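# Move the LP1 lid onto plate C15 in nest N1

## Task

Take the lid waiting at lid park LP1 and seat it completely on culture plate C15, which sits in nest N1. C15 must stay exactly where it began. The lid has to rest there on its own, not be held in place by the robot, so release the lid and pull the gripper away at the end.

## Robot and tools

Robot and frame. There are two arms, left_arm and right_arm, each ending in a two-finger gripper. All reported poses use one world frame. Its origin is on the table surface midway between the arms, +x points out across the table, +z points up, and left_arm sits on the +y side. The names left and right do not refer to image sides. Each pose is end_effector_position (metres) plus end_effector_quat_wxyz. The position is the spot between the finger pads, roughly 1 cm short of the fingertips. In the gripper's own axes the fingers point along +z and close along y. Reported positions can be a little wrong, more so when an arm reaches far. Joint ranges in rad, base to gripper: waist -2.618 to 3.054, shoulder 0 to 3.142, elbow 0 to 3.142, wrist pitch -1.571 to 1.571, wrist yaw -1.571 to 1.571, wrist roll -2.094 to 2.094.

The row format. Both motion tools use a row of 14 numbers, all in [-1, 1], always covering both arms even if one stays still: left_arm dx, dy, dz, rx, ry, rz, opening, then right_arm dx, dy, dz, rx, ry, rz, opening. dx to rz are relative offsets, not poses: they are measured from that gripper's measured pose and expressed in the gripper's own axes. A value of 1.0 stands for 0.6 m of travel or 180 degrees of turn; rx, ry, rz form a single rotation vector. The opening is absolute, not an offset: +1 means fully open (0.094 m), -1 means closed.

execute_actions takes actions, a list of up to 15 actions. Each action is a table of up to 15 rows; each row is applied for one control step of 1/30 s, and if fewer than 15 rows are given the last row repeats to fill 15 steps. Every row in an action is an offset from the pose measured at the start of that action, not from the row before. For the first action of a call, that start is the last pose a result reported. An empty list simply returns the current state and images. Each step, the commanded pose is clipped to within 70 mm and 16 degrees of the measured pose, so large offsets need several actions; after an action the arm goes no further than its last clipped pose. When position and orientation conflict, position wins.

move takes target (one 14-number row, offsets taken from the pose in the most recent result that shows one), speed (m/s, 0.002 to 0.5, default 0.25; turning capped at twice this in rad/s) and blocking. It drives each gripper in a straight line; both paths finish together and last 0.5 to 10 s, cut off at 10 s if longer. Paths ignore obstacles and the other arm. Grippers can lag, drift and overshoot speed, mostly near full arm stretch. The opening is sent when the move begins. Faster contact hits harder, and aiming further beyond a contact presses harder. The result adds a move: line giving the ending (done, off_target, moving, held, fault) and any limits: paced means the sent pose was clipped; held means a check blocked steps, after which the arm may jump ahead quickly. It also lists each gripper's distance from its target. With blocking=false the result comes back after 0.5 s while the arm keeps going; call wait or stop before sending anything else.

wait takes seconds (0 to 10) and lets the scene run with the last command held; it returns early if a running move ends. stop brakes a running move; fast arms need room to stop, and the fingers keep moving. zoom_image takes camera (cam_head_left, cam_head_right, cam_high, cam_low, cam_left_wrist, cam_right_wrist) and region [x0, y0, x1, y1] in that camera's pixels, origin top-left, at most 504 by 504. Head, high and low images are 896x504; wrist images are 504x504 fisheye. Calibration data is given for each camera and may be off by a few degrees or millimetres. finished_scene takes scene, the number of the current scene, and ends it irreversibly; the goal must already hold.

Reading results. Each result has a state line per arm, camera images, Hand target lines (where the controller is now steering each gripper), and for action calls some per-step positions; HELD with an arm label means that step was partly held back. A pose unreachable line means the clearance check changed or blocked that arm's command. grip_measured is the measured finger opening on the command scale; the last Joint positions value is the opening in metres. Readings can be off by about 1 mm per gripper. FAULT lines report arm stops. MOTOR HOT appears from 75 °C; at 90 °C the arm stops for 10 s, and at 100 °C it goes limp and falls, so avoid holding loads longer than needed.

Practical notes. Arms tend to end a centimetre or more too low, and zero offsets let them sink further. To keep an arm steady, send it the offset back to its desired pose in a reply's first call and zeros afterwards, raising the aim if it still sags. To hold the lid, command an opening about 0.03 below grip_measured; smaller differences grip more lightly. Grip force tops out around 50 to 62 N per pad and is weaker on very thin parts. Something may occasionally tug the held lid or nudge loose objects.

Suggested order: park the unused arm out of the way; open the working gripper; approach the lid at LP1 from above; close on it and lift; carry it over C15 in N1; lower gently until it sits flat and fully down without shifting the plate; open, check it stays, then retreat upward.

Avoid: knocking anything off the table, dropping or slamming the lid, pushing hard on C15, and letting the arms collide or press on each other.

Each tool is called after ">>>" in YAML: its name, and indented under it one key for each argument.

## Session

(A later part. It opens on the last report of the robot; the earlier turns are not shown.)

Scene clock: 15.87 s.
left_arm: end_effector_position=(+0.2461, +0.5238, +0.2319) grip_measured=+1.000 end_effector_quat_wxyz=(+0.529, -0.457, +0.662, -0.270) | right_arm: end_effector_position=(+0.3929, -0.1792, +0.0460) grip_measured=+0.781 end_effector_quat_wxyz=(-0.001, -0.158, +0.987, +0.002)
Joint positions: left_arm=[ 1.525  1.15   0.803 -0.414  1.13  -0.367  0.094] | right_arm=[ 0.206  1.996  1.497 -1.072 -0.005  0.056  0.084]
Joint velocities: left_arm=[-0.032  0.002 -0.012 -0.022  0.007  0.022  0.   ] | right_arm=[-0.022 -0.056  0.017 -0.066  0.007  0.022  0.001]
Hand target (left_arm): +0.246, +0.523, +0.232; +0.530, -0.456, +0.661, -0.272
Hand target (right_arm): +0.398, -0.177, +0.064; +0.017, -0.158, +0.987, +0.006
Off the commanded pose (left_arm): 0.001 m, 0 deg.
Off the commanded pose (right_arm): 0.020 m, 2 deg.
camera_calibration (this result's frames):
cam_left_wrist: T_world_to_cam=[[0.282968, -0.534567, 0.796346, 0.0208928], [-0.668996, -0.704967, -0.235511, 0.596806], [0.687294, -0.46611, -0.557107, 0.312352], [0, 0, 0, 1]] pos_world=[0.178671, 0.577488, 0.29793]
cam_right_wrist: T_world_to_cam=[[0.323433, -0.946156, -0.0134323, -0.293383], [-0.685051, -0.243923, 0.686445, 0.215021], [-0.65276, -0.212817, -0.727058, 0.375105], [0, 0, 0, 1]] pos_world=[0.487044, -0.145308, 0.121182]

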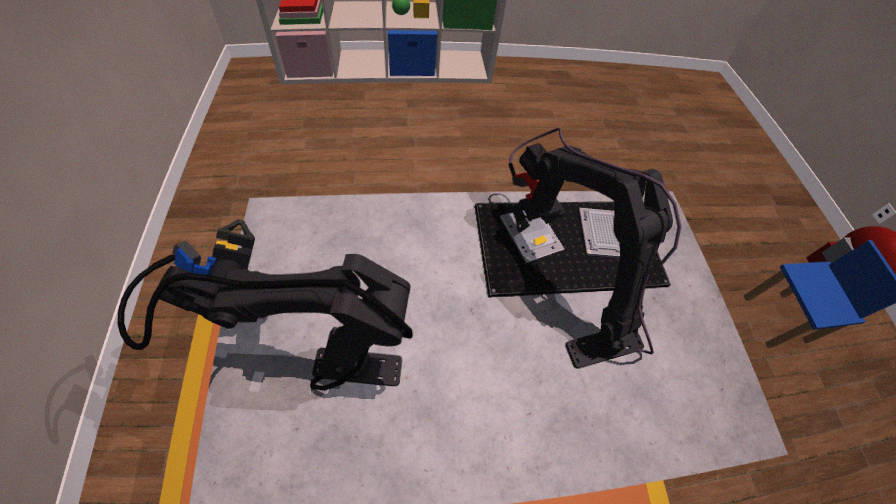

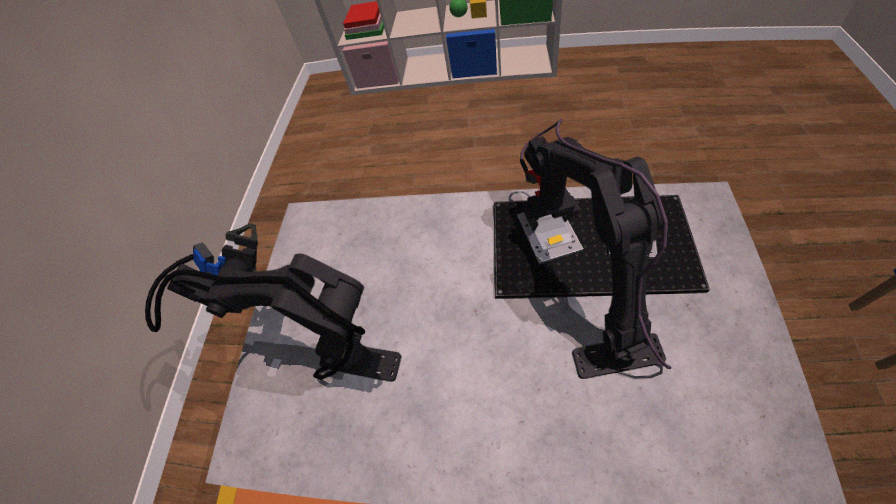

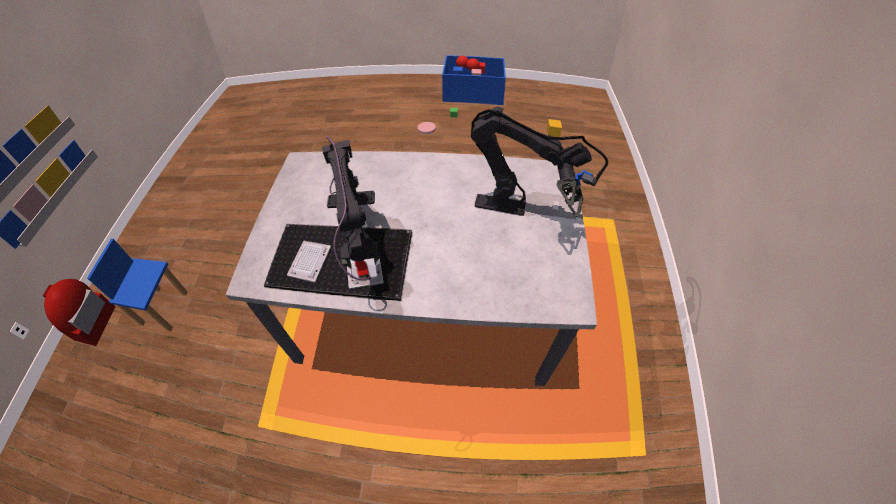

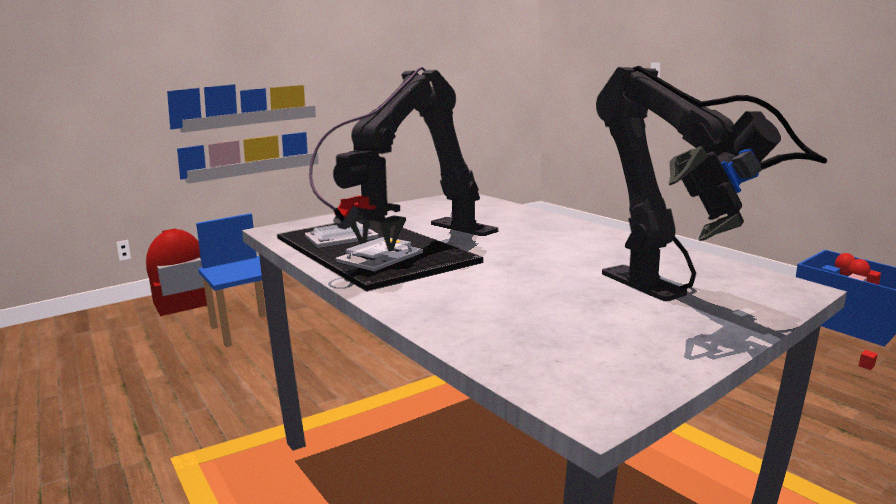

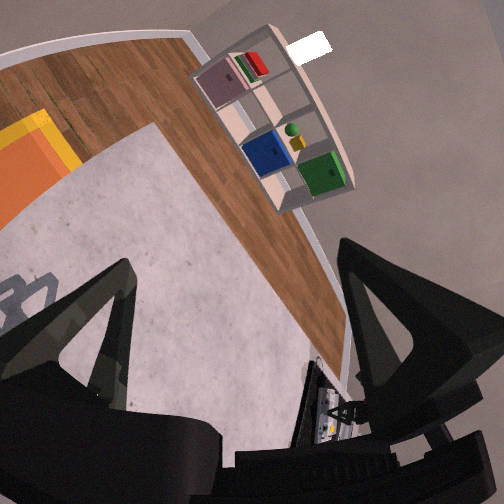

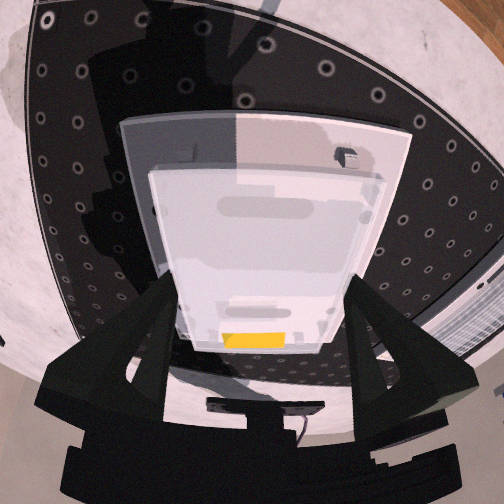

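>>> move:
  target: [0,0,0,0,0,0,1, 0.1208,-0.3557,-0.0633,0.00365,-0.00994,0.1394,0.75]
  speed: 0.16

Scene clock: 18.37 s.
left_arm: end_effector_position=(+0.2458, +0.5245, +0.2313) grip_measured=+1.000 end_effector_quat_wxyz=(+0.529, -0.459, +0.662, -0.268) | right_arm: end_effector_position=(+0.3853, -0.4038, +0.0752) grip_measured=+0.778 end_effector_quat_wxyz=(+0.009, +0.063, +0.998, +0.002)
Joint positions: left_arm=[ 1.525  1.15   0.803 -0.414  1.125 -0.367  0.094] | right_arm=[-0.426  1.87   1.441 -1.126 -0.007 -0.132  0.084]
Joint velocities: left_arm=[-0.002 -0.002 -0.007 -0.022  0.037 -0.066  0.   ] | right_arm=[-0.002  0.002 -0.012 -0.066 -0.037 -0.051  0.001]
Hand target (left_arm): +0.246, +0.524, +0.232; +0.529, -0.458, +0.662, -0.270
Hand target (right_arm): +0.389, -0.404, +0.083; +0.017, +0.060, +0.998, +0.004
Off the commanded pose (left_arm): 0.001 m, 0 deg.
Off the commanded pose (right_arm): 0.010 m, 1 deg.
move: done
camera_calibration (this result's frames):
cam_left_wrist: T_world_to_cam=[[0.287908, -0.534035, 0.794931, 0.0206467], [-0.667111, -0.707383, -0.233606, 0.59733], [0.687075, -0.46305, -0.559922, 0.311635], [0, 0, 0, 1]] pos_world=[0.178424, 0.57787, 0.297619]
cam_right_wrist: T_world_to_cam=[[-0.113752, -0.993419, -0.0133933, -0.353646], [-0.73575, 0.0751729, 0.673068, 0.284352], [-0.667632, 0.0864166, -0.739459, 0.471075], [0, 0, 0, 1]] pos_world=[0.483489, -0.413403, 0.152216]

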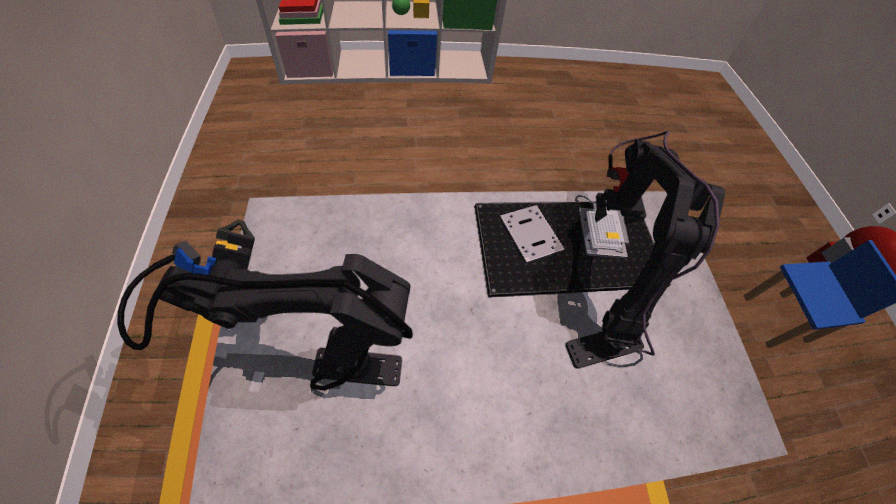

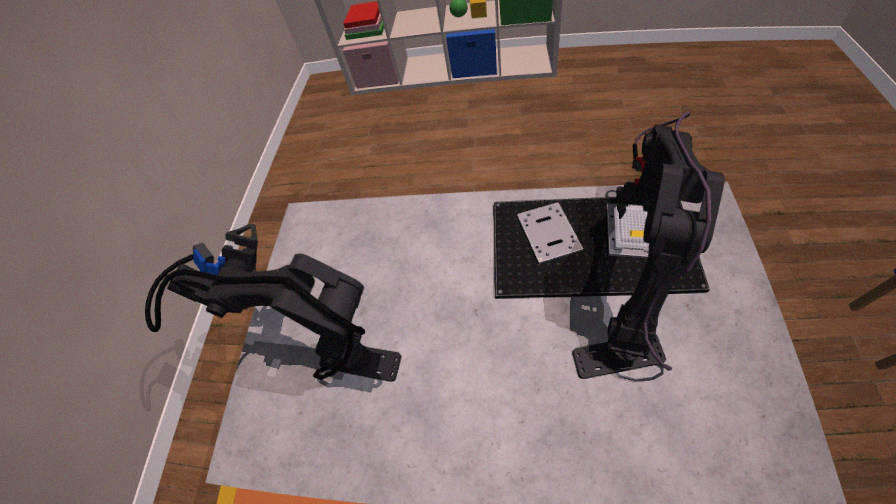

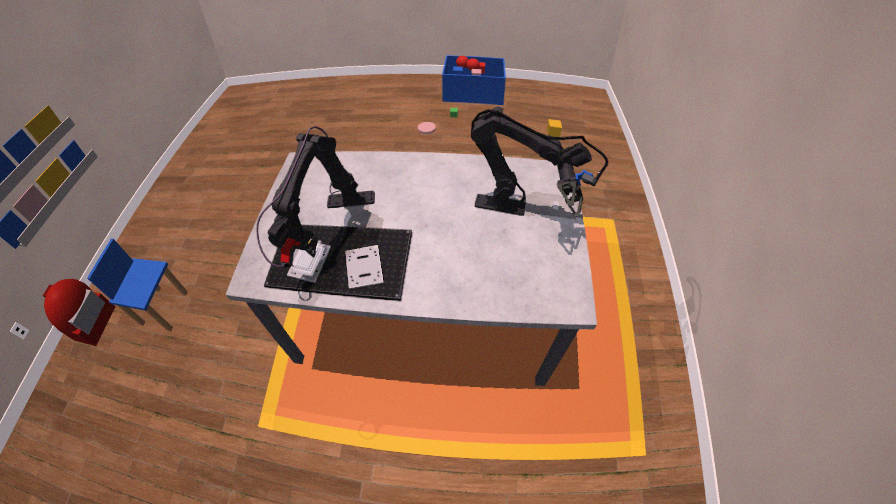

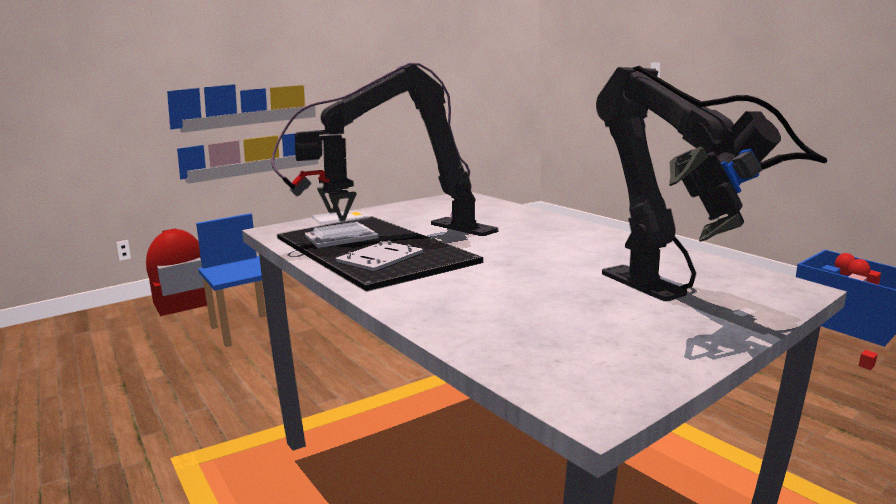

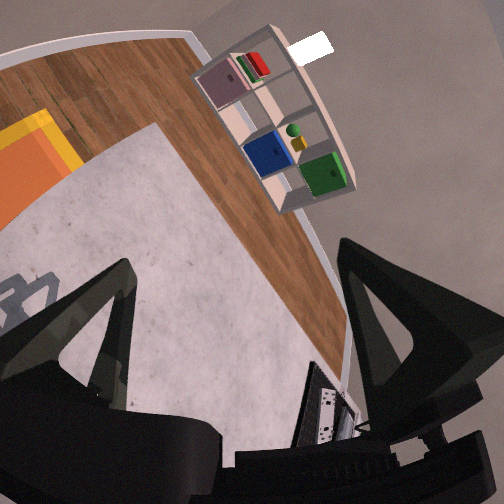

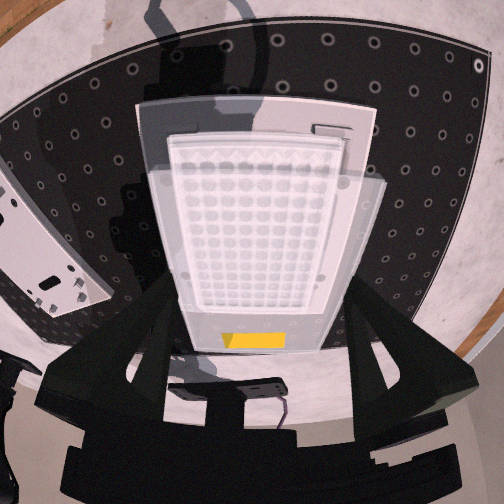

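>>> zoom_image:
  camera: "cam_right_wrist"
  region: [130, 90, 400, 330]

>>> zoom_image:
  camera: "cam_right_wrist"
  region: [140, 115, 270, 205]

>>> zoom_image:
  camera: "cam_right_wrist"
  region: [265, 115, 395, 205]

Region (130, 90, 400, 330) of cam_right_wrist's 504x504 image, scaled by 1.867, with more detail than that image has.

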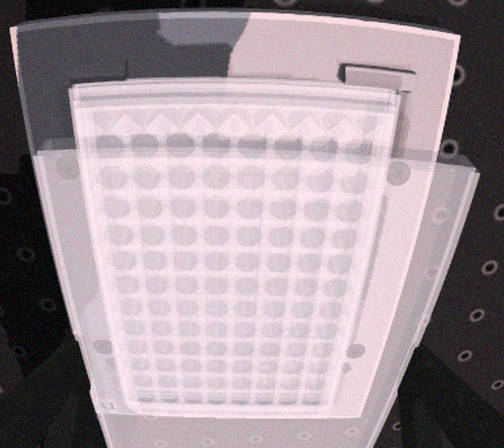

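Region (140, 115, 270, 205) of cam_right_wrist's 504x504 image, scaled by 3.877, with more detail than that image has; it fills the top 349 rows of this view, and the rest is white.

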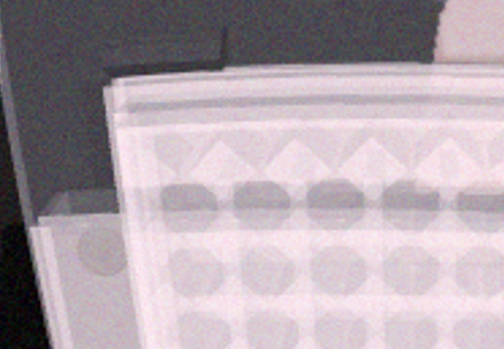

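Region (265, 115, 395, 205) of cam_right_wrist's 504x504 image, scaled by 3.877, with more detail than that image has; it fills the top 349 rows of this view, and the rest is white.

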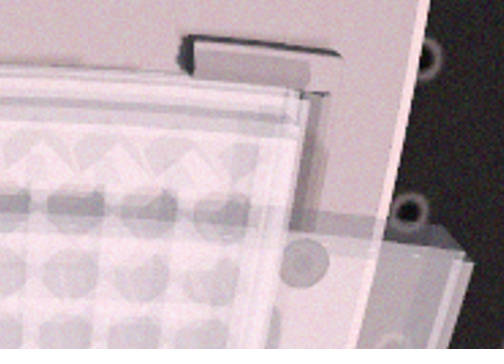

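>>> zoom_image:
  camera: "cam_right_wrist"
  region: [170, 200, 340, 325]

Region (170, 200, 340, 325) of cam_right_wrist's 504x504 image, scaled by 2.965, with more detail than that image has; it fills the top 371 rows of this view, and the rest is white.

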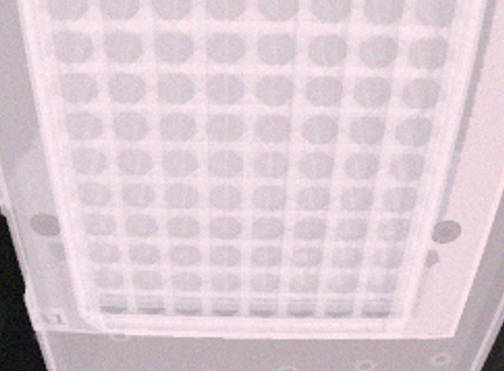

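>>> move:
  target: [0,0,0,0,0,0,1, -0.0103,0.0132,0.0355,0.0004,-0.0032,-0.0013,0.75]
  speed: 0.045

Scene clock: 21.67 s.
left_arm: end_effector_position=(+0.2456, +0.5252, +0.2307) grip_measured=+1.000 end_effector_quat_wxyz=(+0.528, -0.461, +0.662, -0.266) | right_arm: end_effector_position=(+0.3887, -0.3998, +0.0574) grip_measured=+0.778 end_effector_quat_wxyz=(+0.007, +0.064, +0.998, +0.002)
Joint positions: left_arm=[ 1.525  1.15   0.803 -0.414  1.12  -0.367  0.094] | right_arm=[-0.412  1.896  1.403 -1.065 -0.007 -0.117  0.084]
Joint velocities: left_arm=[-0.012 -0.012 -0.002  0.022  0.037 -0.037  0.   ] | right_arm=[-0.002 -0.002 -0.002  0.066 -0.037 -0.007  0.001]
Hand target (left_arm): +0.246, +0.525, +0.231; +0.529, -0.459, +0.662, -0.268
Hand target (right_arm): +0.393, -0.397, +0.054; +0.013, +0.061, +0.998, +0.001
Off the commanded pose (left_arm): 0.001 m, 0 deg.
Off the commanded pose (right_arm): 0.006 m, 1 deg.
move: done
camera_calibration (this result's frames):
cam_left_wrist: T_world_to_cam=[[0.292489, -0.533523, 0.793601, 0.0204141], [-0.665346, -0.709621, -0.231846, 0.597816], [0.686852, -0.460207, -0.562534, 0.31097], [0, 0, 0, 1]] pos_world=[0.178193, 0.578225, 0.297331]
cam_right_wrist: T_world_to_cam=[[-0.115307, -0.993231, -0.0140376, -0.348849], [-0.733609, 0.0756216, 0.675351, 0.297766], [-0.669718, 0.0881705, -0.737363, 0.461217], [0, 0, 0, 1]] pos_world=[0.487105, -0.409671, 0.13409]

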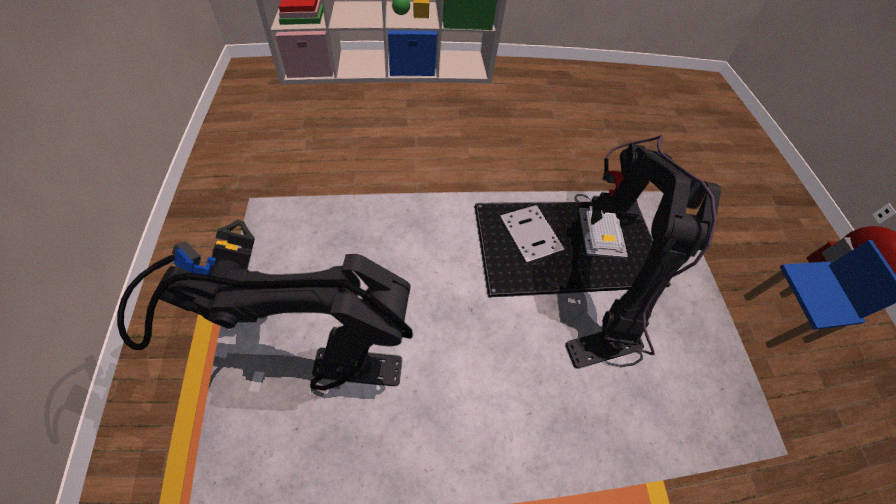

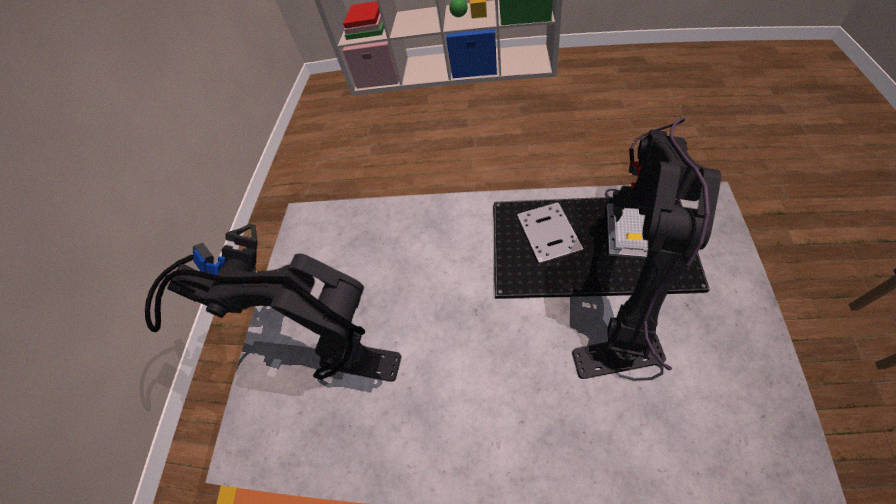

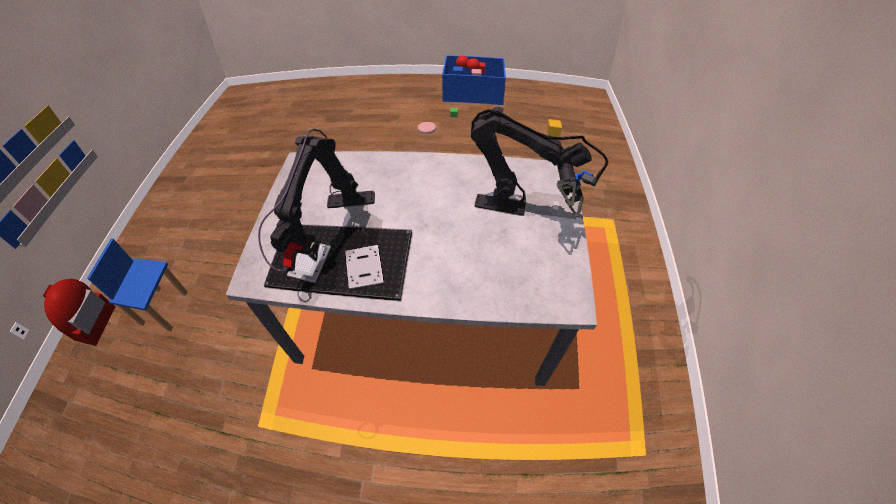

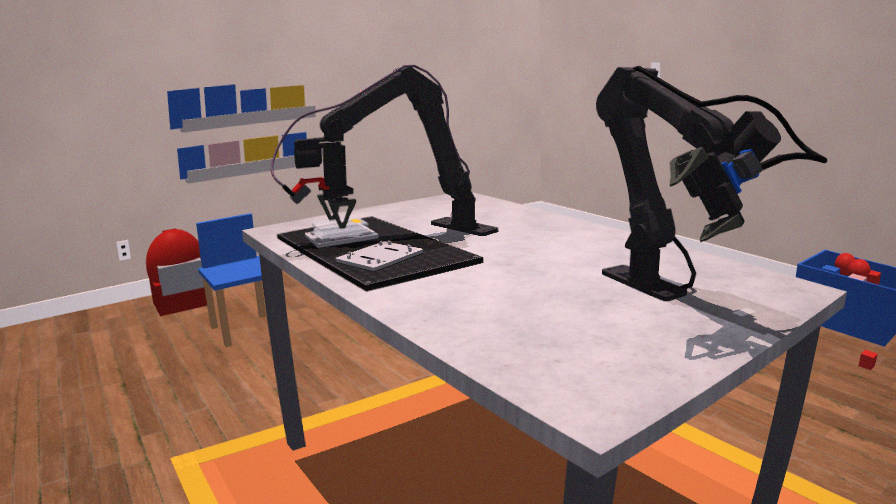

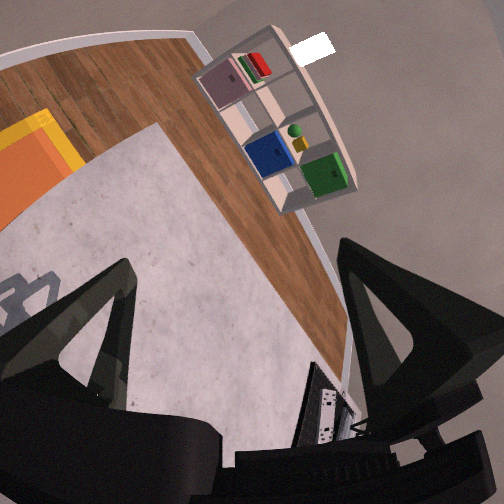

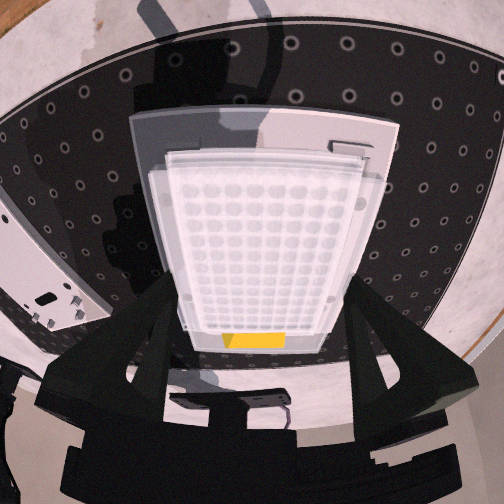

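>>> zoom_image:
  camera: "cam_right_wrist"
  region: [140, 140, 270, 235]

>>> zoom_image:
  camera: "cam_right_wrist"
  region: [265, 140, 395, 235]

Region (140, 140, 270, 235) of cam_right_wrist's 504x504 image, scaled by 3.877, with more detail than that image has; it fills the top 368 rows of this view, and the rest is white.

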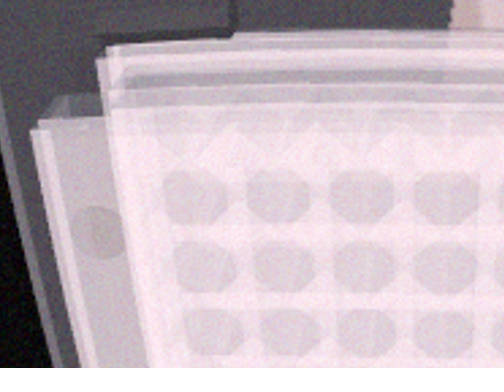

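Region (265, 140, 395, 235) of cam_right_wrist's 504x504 image, scaled by 3.877, with more detail than that image has; it fills the top 368 rows of this view, and the rest is white.

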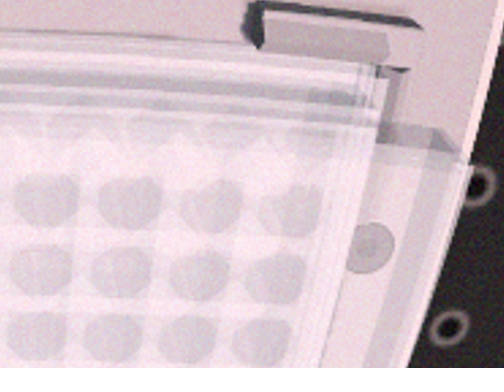

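>>> zoom_image:
  camera: "cam_right_wrist"
  region: [170, 260, 350, 365]

Region (170, 260, 350, 365) of cam_right_wrist's 504x504 image, scaled by 2.800, with more detail than that image has; it fills the top 294 rows of this view, and the rest is white.

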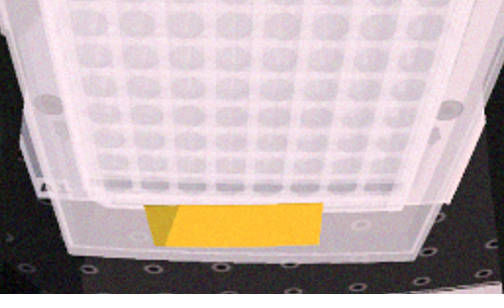

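>>> execute_actions:
  actions:
    - [[0,0,0,0,0,0,1,-0.0101,-0.00115,0.0025,0.0008,-0.0068,-0.0004,0.75],[0,0,0,0,0,0,1,-0.01005,-0.00115,0.0031,0.00075,-0.0065,-0.0009,0.75],[0,0,0,0,0,0,1,-0.0100,-0.00114,0.0039,0.0007,-0.0061,-0.0014,0.75],[0,0,0,0,0,0,1,-0.00995,-0.00114,0.0047,0.00065,-0.0058,-0.0019,0.75],[0,0,0,0,0,0,1,-0.0099,-0.00113,0.0055,0.0006,-0.0054,-0.0024,0.75],[0,0,0,0,0,0,1,-0.00985,-0.00113,0.0063,0.00055,-0.0050,-0.0028,0.75],[0,0,0,0,0,0,1,-0.0098,-0.00112,0.0071,0.0005,-0.0046,-0.0032,0.75],[0,0,0,0,0,0,1,-0.00975,-0.00112,0.0079,0.00047,-0.0043,-0.0036,0.75],[0,0,0,0,0,0,1,-0.0097,-0.00111,0.0087,0.00043,-0.0039,-0.0039,0.75],[0,0,0,0,0,0,1,-0.00965,-0.00111,0.0095,0.0004,-0.0035,-0.0042,0.75],[0,0,0,0,0,0,1,-0.0096,-0.0011,0.0103,0.00035,-0.0032,-0.0044,0.75],[0,0,0,0,0,0,1,-0.00955,-0.0011,0.011,0.0003,-0.00285,-0.00446,0.75]]

>>> zoom_image:
  camera: "cam_low"
  region: [295, 195, 395, 260]

Scene clock: 24.33 s.
left_arm: end_effector_position=(+0.2453, +0.5258, +0.2302) grip_measured=+1.000 end_effector_quat_wxyz=(+0.528, -0.462, +0.662, -0.265) | right_arm: end_effector_position=(+0.3890, -0.3999, +0.0532) grip_measured=+0.778 end_effector_quat_wxyz=(+0.003, +0.060, +0.998, +0.003)
Joint positions: left_arm=[ 1.525  1.15   0.803 -0.414  1.115 -0.367  0.094] | right_arm=[-0.412  1.909  1.403 -1.061 -0.007 -0.125  0.084]
Joint velocities: left_arm=[ 0.022 -0.007  0.007  0.066 -0.007 -0.022  0.   ] | right_arm=[-0.012  0.022 -0.007  0.007 -0.007 -0.007  0.001]
Hand target (left_arm): +0.246, +0.525, +0.231; +0.528, -0.461, +0.662, -0.266
Hand target (right_arm): +0.394, -0.401, +0.051; +0.011, +0.056, +0.998, +0.001
Off the commanded pose (left_arm): 0.001 m, 0 deg.
Off the commanded pose (right_arm): 0.006 m, 1 deg.
Step readings (end_effector_position):
0: left_arm (+0.2456, +0.5252, +0.2307) | right_arm (+0.3891, -0.3999, +0.0574)
1: left_arm (+0.2455, +0.5253, +0.2307) | right_arm (+0.3891, -0.3999, +0.0574)
2: left_arm (+0.2455, +0.5254, +0.2306) | right_arm (+0.3891, -0.3999, +0.0574)
4: left_arm (+0.2454, +0.5256, +0.2304) | right_arm (+0.3891, -0.3999, +0.0574)
8: left_arm (+0.2453, +0.5257, +0.2303) | right_arm (+0.3893, -0.4000, +0.0574)
15: end_effector_position above
camera_calibration (this result's frames):
cam_left_wrist: T_world_to_cam=[[0.297063, -0.532994, 0.792257, 0.0201775], [-0.663567, -0.711854, -0.230093, 0.598299], [0.68661, -0.457363, -0.565143, 0.310304], [0, 0, 0, 1]] pos_world=[0.17796, 0.578578, 0.297045]
cam_right_wrist: T_world_to_cam=[[-0.107844, -0.994054, -0.0150745, -0.352115], [-0.728661, 0.0687183, 0.681418, 0.295751], [-0.676331, 0.084471, -0.731739, 0.4591], [0, 0, 0, 1]] pos_world=[0.488032, -0.409126, 0.129103]

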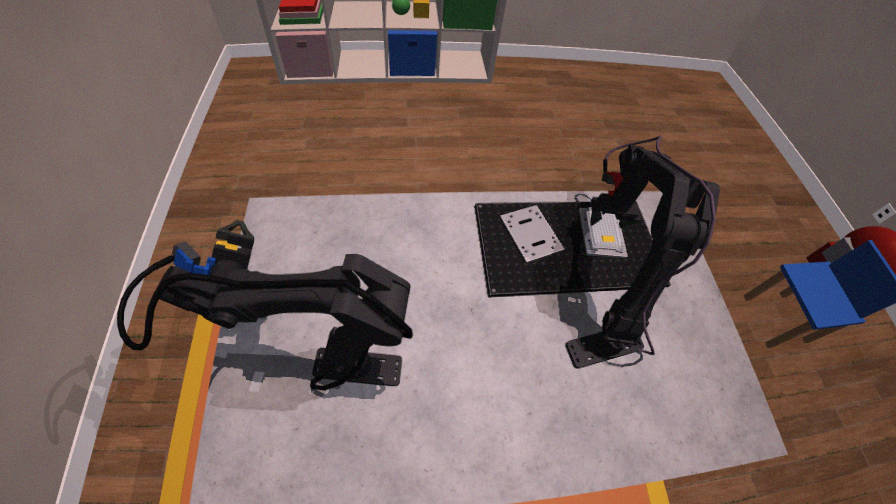

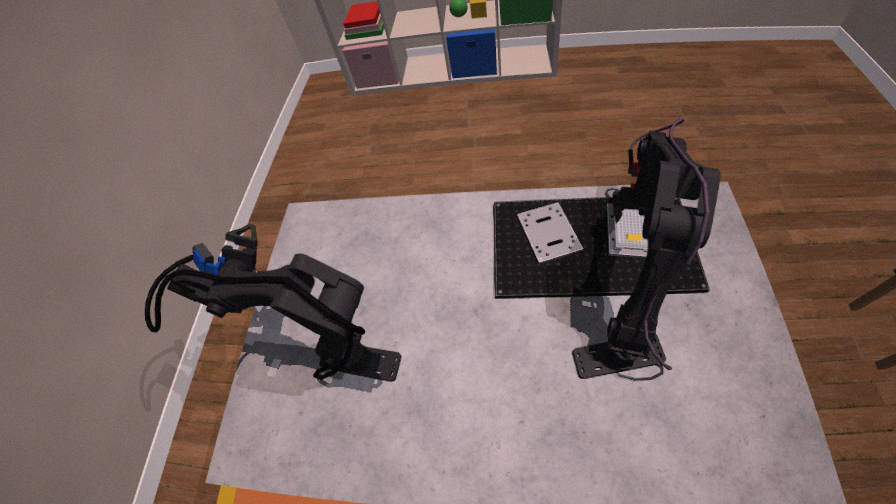

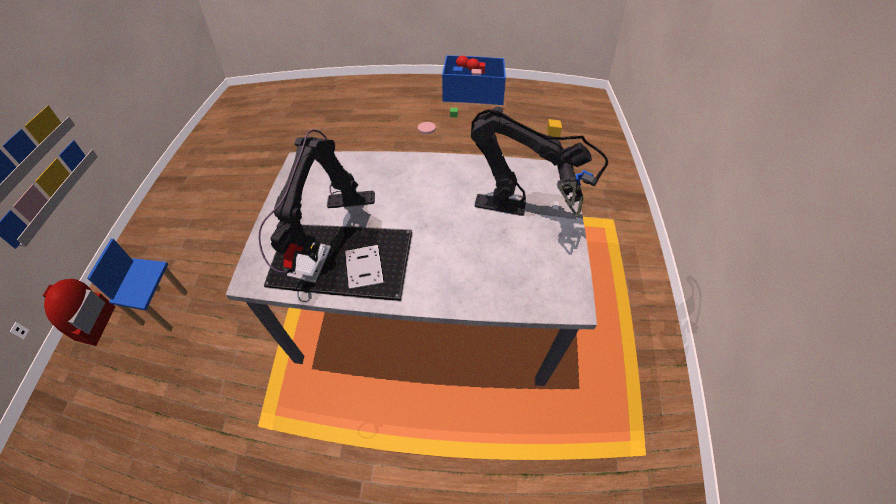

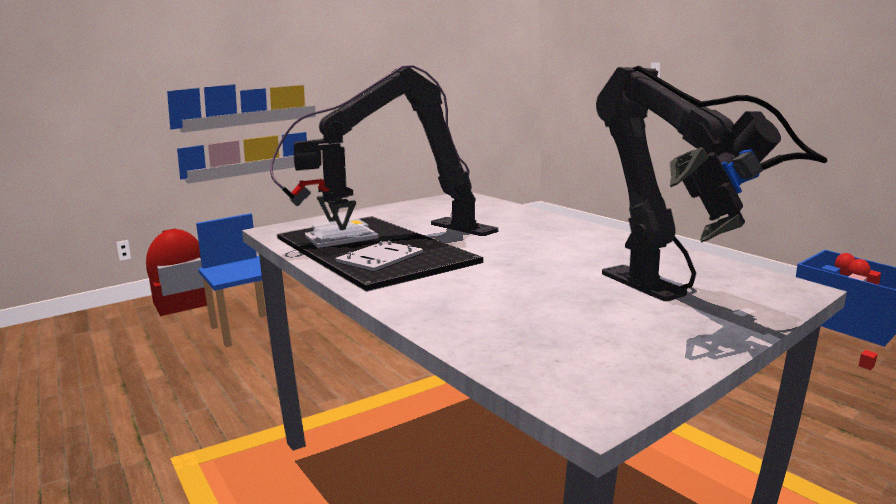

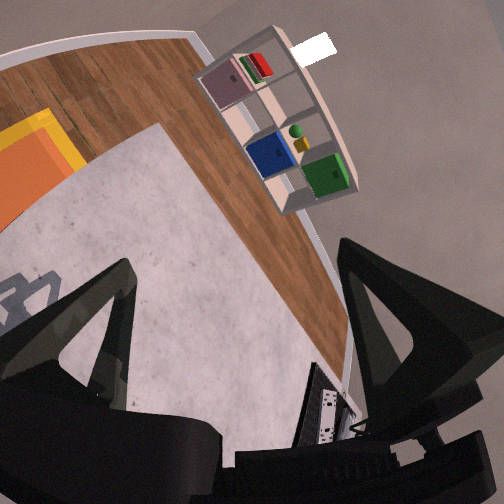

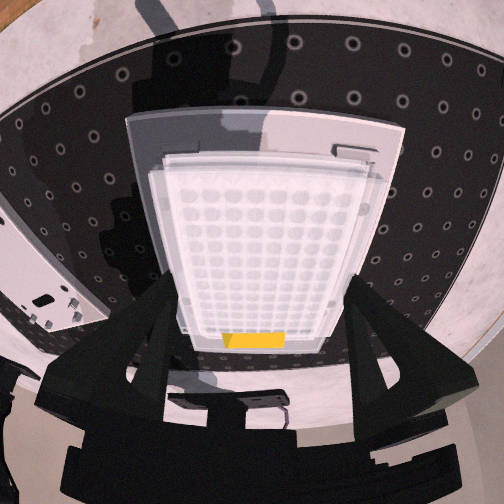

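Region (295, 195, 395, 260) of cam_low's 896x504 image, scaled by 5.040, with more detail than that image has; it fills the top 328 rows of this view, and the rest is white.

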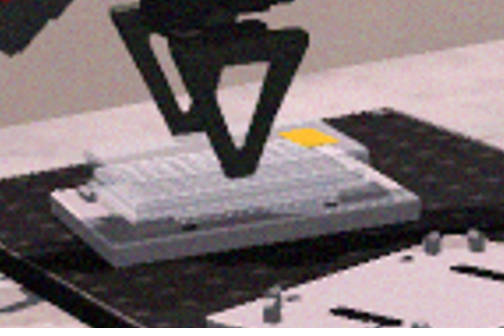

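>>> execute_actions:
  actions: []

>>> zoom_image:
  camera: "cam_right_wrist"
  region: [140, 145, 270, 240]

>>> zoom_image:
  camera: "cam_right_wrist"
  region: [265, 145, 395, 240]

>>> zoom_image:
  camera: "cam_right_wrist"
  region: [170, 260, 350, 365]

Scene clock: 24.43 s.
left_arm: end_effector_position=(+0.2453, +0.5258, +0.2302) grip_measured=+1.000 end_effector_quat_wxyz=(+0.528, -0.462, +0.662, -0.265) | right_arm: end_effector_position=(+0.3888, -0.3998, +0.0523) grip_measured=+0.778 end_effector_quat_wxyz=(+0.002, +0.059, +0.998, +0.003)
Joint positions: left_arm=[ 1.525  1.15   0.803 -0.414  1.115 -0.367  0.094] | right_arm=[-0.412  1.911  1.403 -1.061 -0.007 -0.126  0.084]
Joint velocities: left_arm=[ 0.002 -0.002 -0.007  0.022  0.037  0.051  0.   ] | right_arm=[ 0.017 -0.017  0.027 -0.022 -0.037 -0.081  0.002]
Hand target (left_arm): +0.246, +0.525, +0.231; +0.528, -0.460, +0.662, -0.266
Hand target (right_arm): +0.394, -0.401, +0.051; +0.011, +0.056, +0.998, +0.001
Off the commanded pose (left_arm): 0.001 m, 0 deg.
Off the commanded pose (right_arm): 0.006 m, 1 deg.
camera_calibration (this result's frames):
cam_left_wrist: T_world_to_cam=[[0.297063, -0.532994, 0.792257, 0.0201775], [-0.663567, -0.711854, -0.230093, 0.598299], [0.68661, -0.457363, -0.565143, 0.310304], [0, 0, 0, 1]] pos_world=[0.17796, 0.578578, 0.297045]
cam_right_wrist: T_world_to_cam=[[-0.107125, -0.994126, -0.0154356, -0.352394], [-0.726948, 0.0677243, 0.683345, 0.295063], [-0.678285, 0.0844242, -0.729933, 0.458979], [0, 0, 0, 1]] pos_world=[0.488064, -0.409056, 0.127955]

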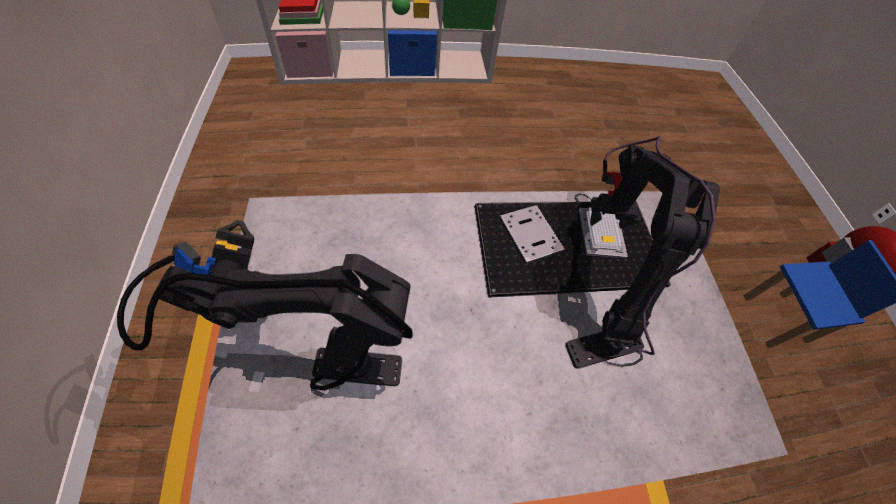

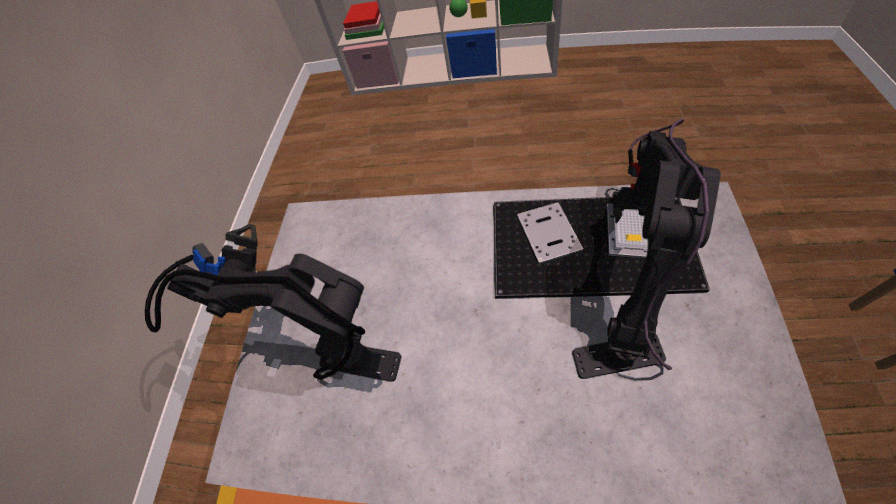

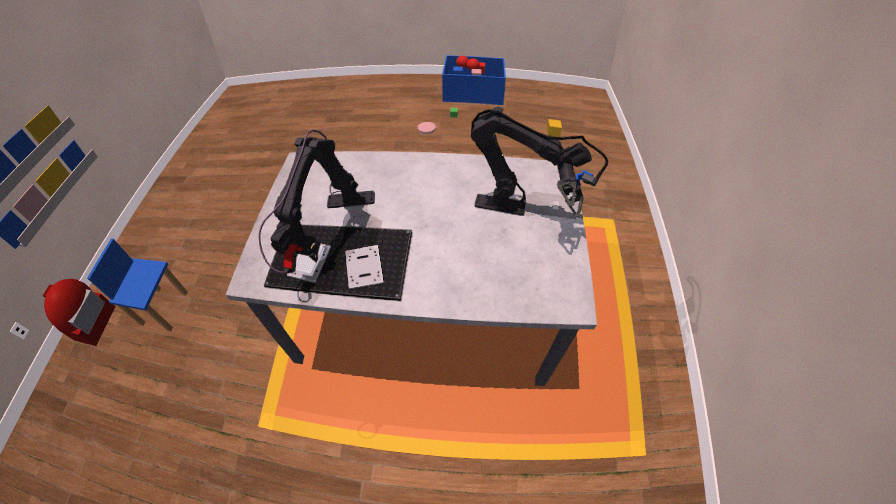

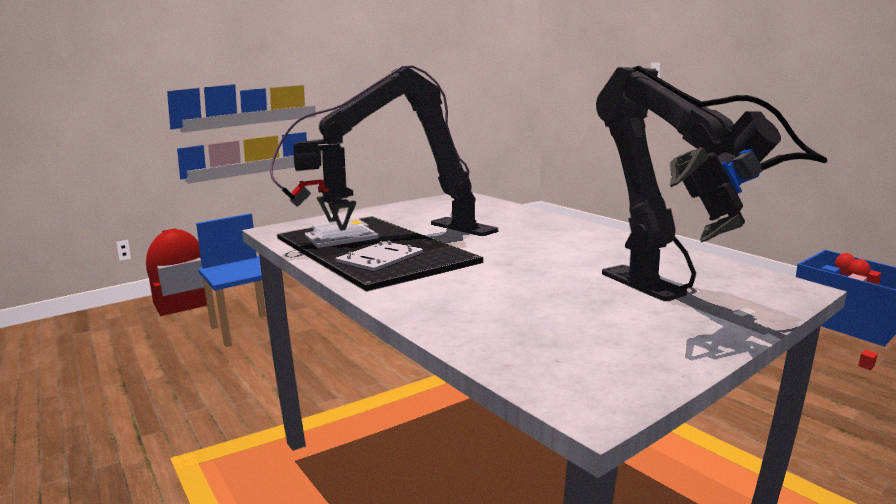

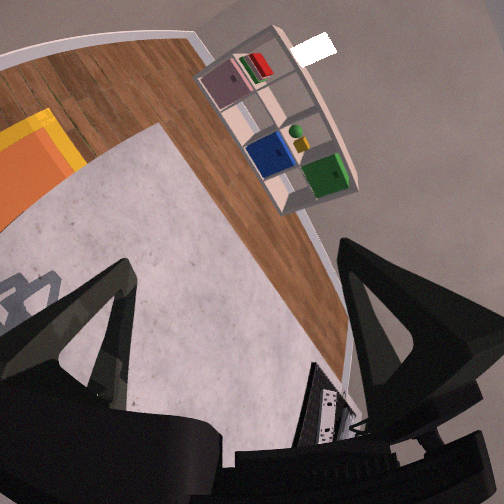

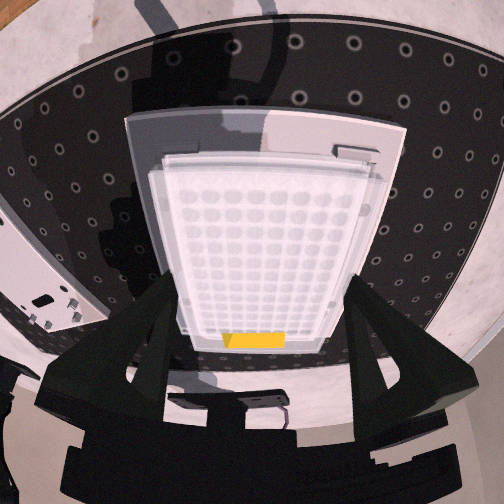

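Region (140, 145, 270, 240) of cam_right_wrist's 504x504 image, scaled by 3.877, with more detail than that image has; it fills the top 368 rows of this view, and the rest is white.

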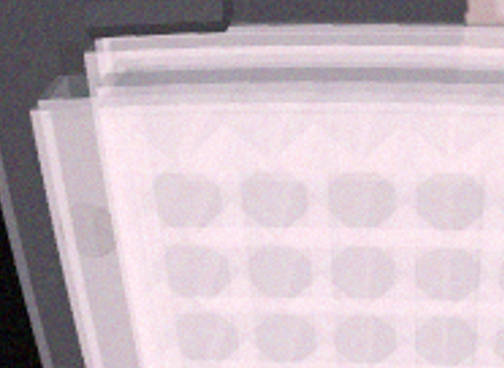

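Region (265, 145, 395, 240) of cam_right_wrist's 504x504 image, scaled by 3.877, with more detail than that image has; it fills the top 368 rows of this view, and the rest is white.

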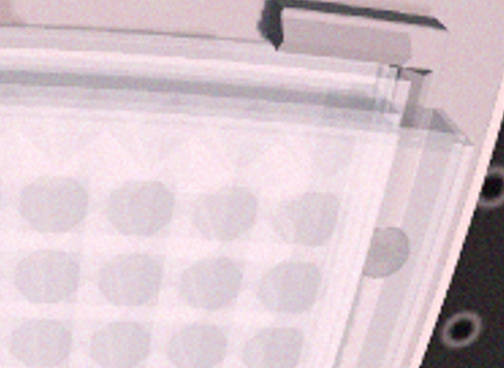

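Region (170, 260, 350, 365) of cam_right_wrist's 504x504 image, scaled by 2.800, with more detail than that image has; it fills the top 294 rows of this view, and the rest is white.

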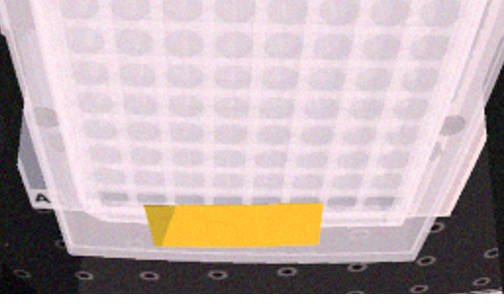

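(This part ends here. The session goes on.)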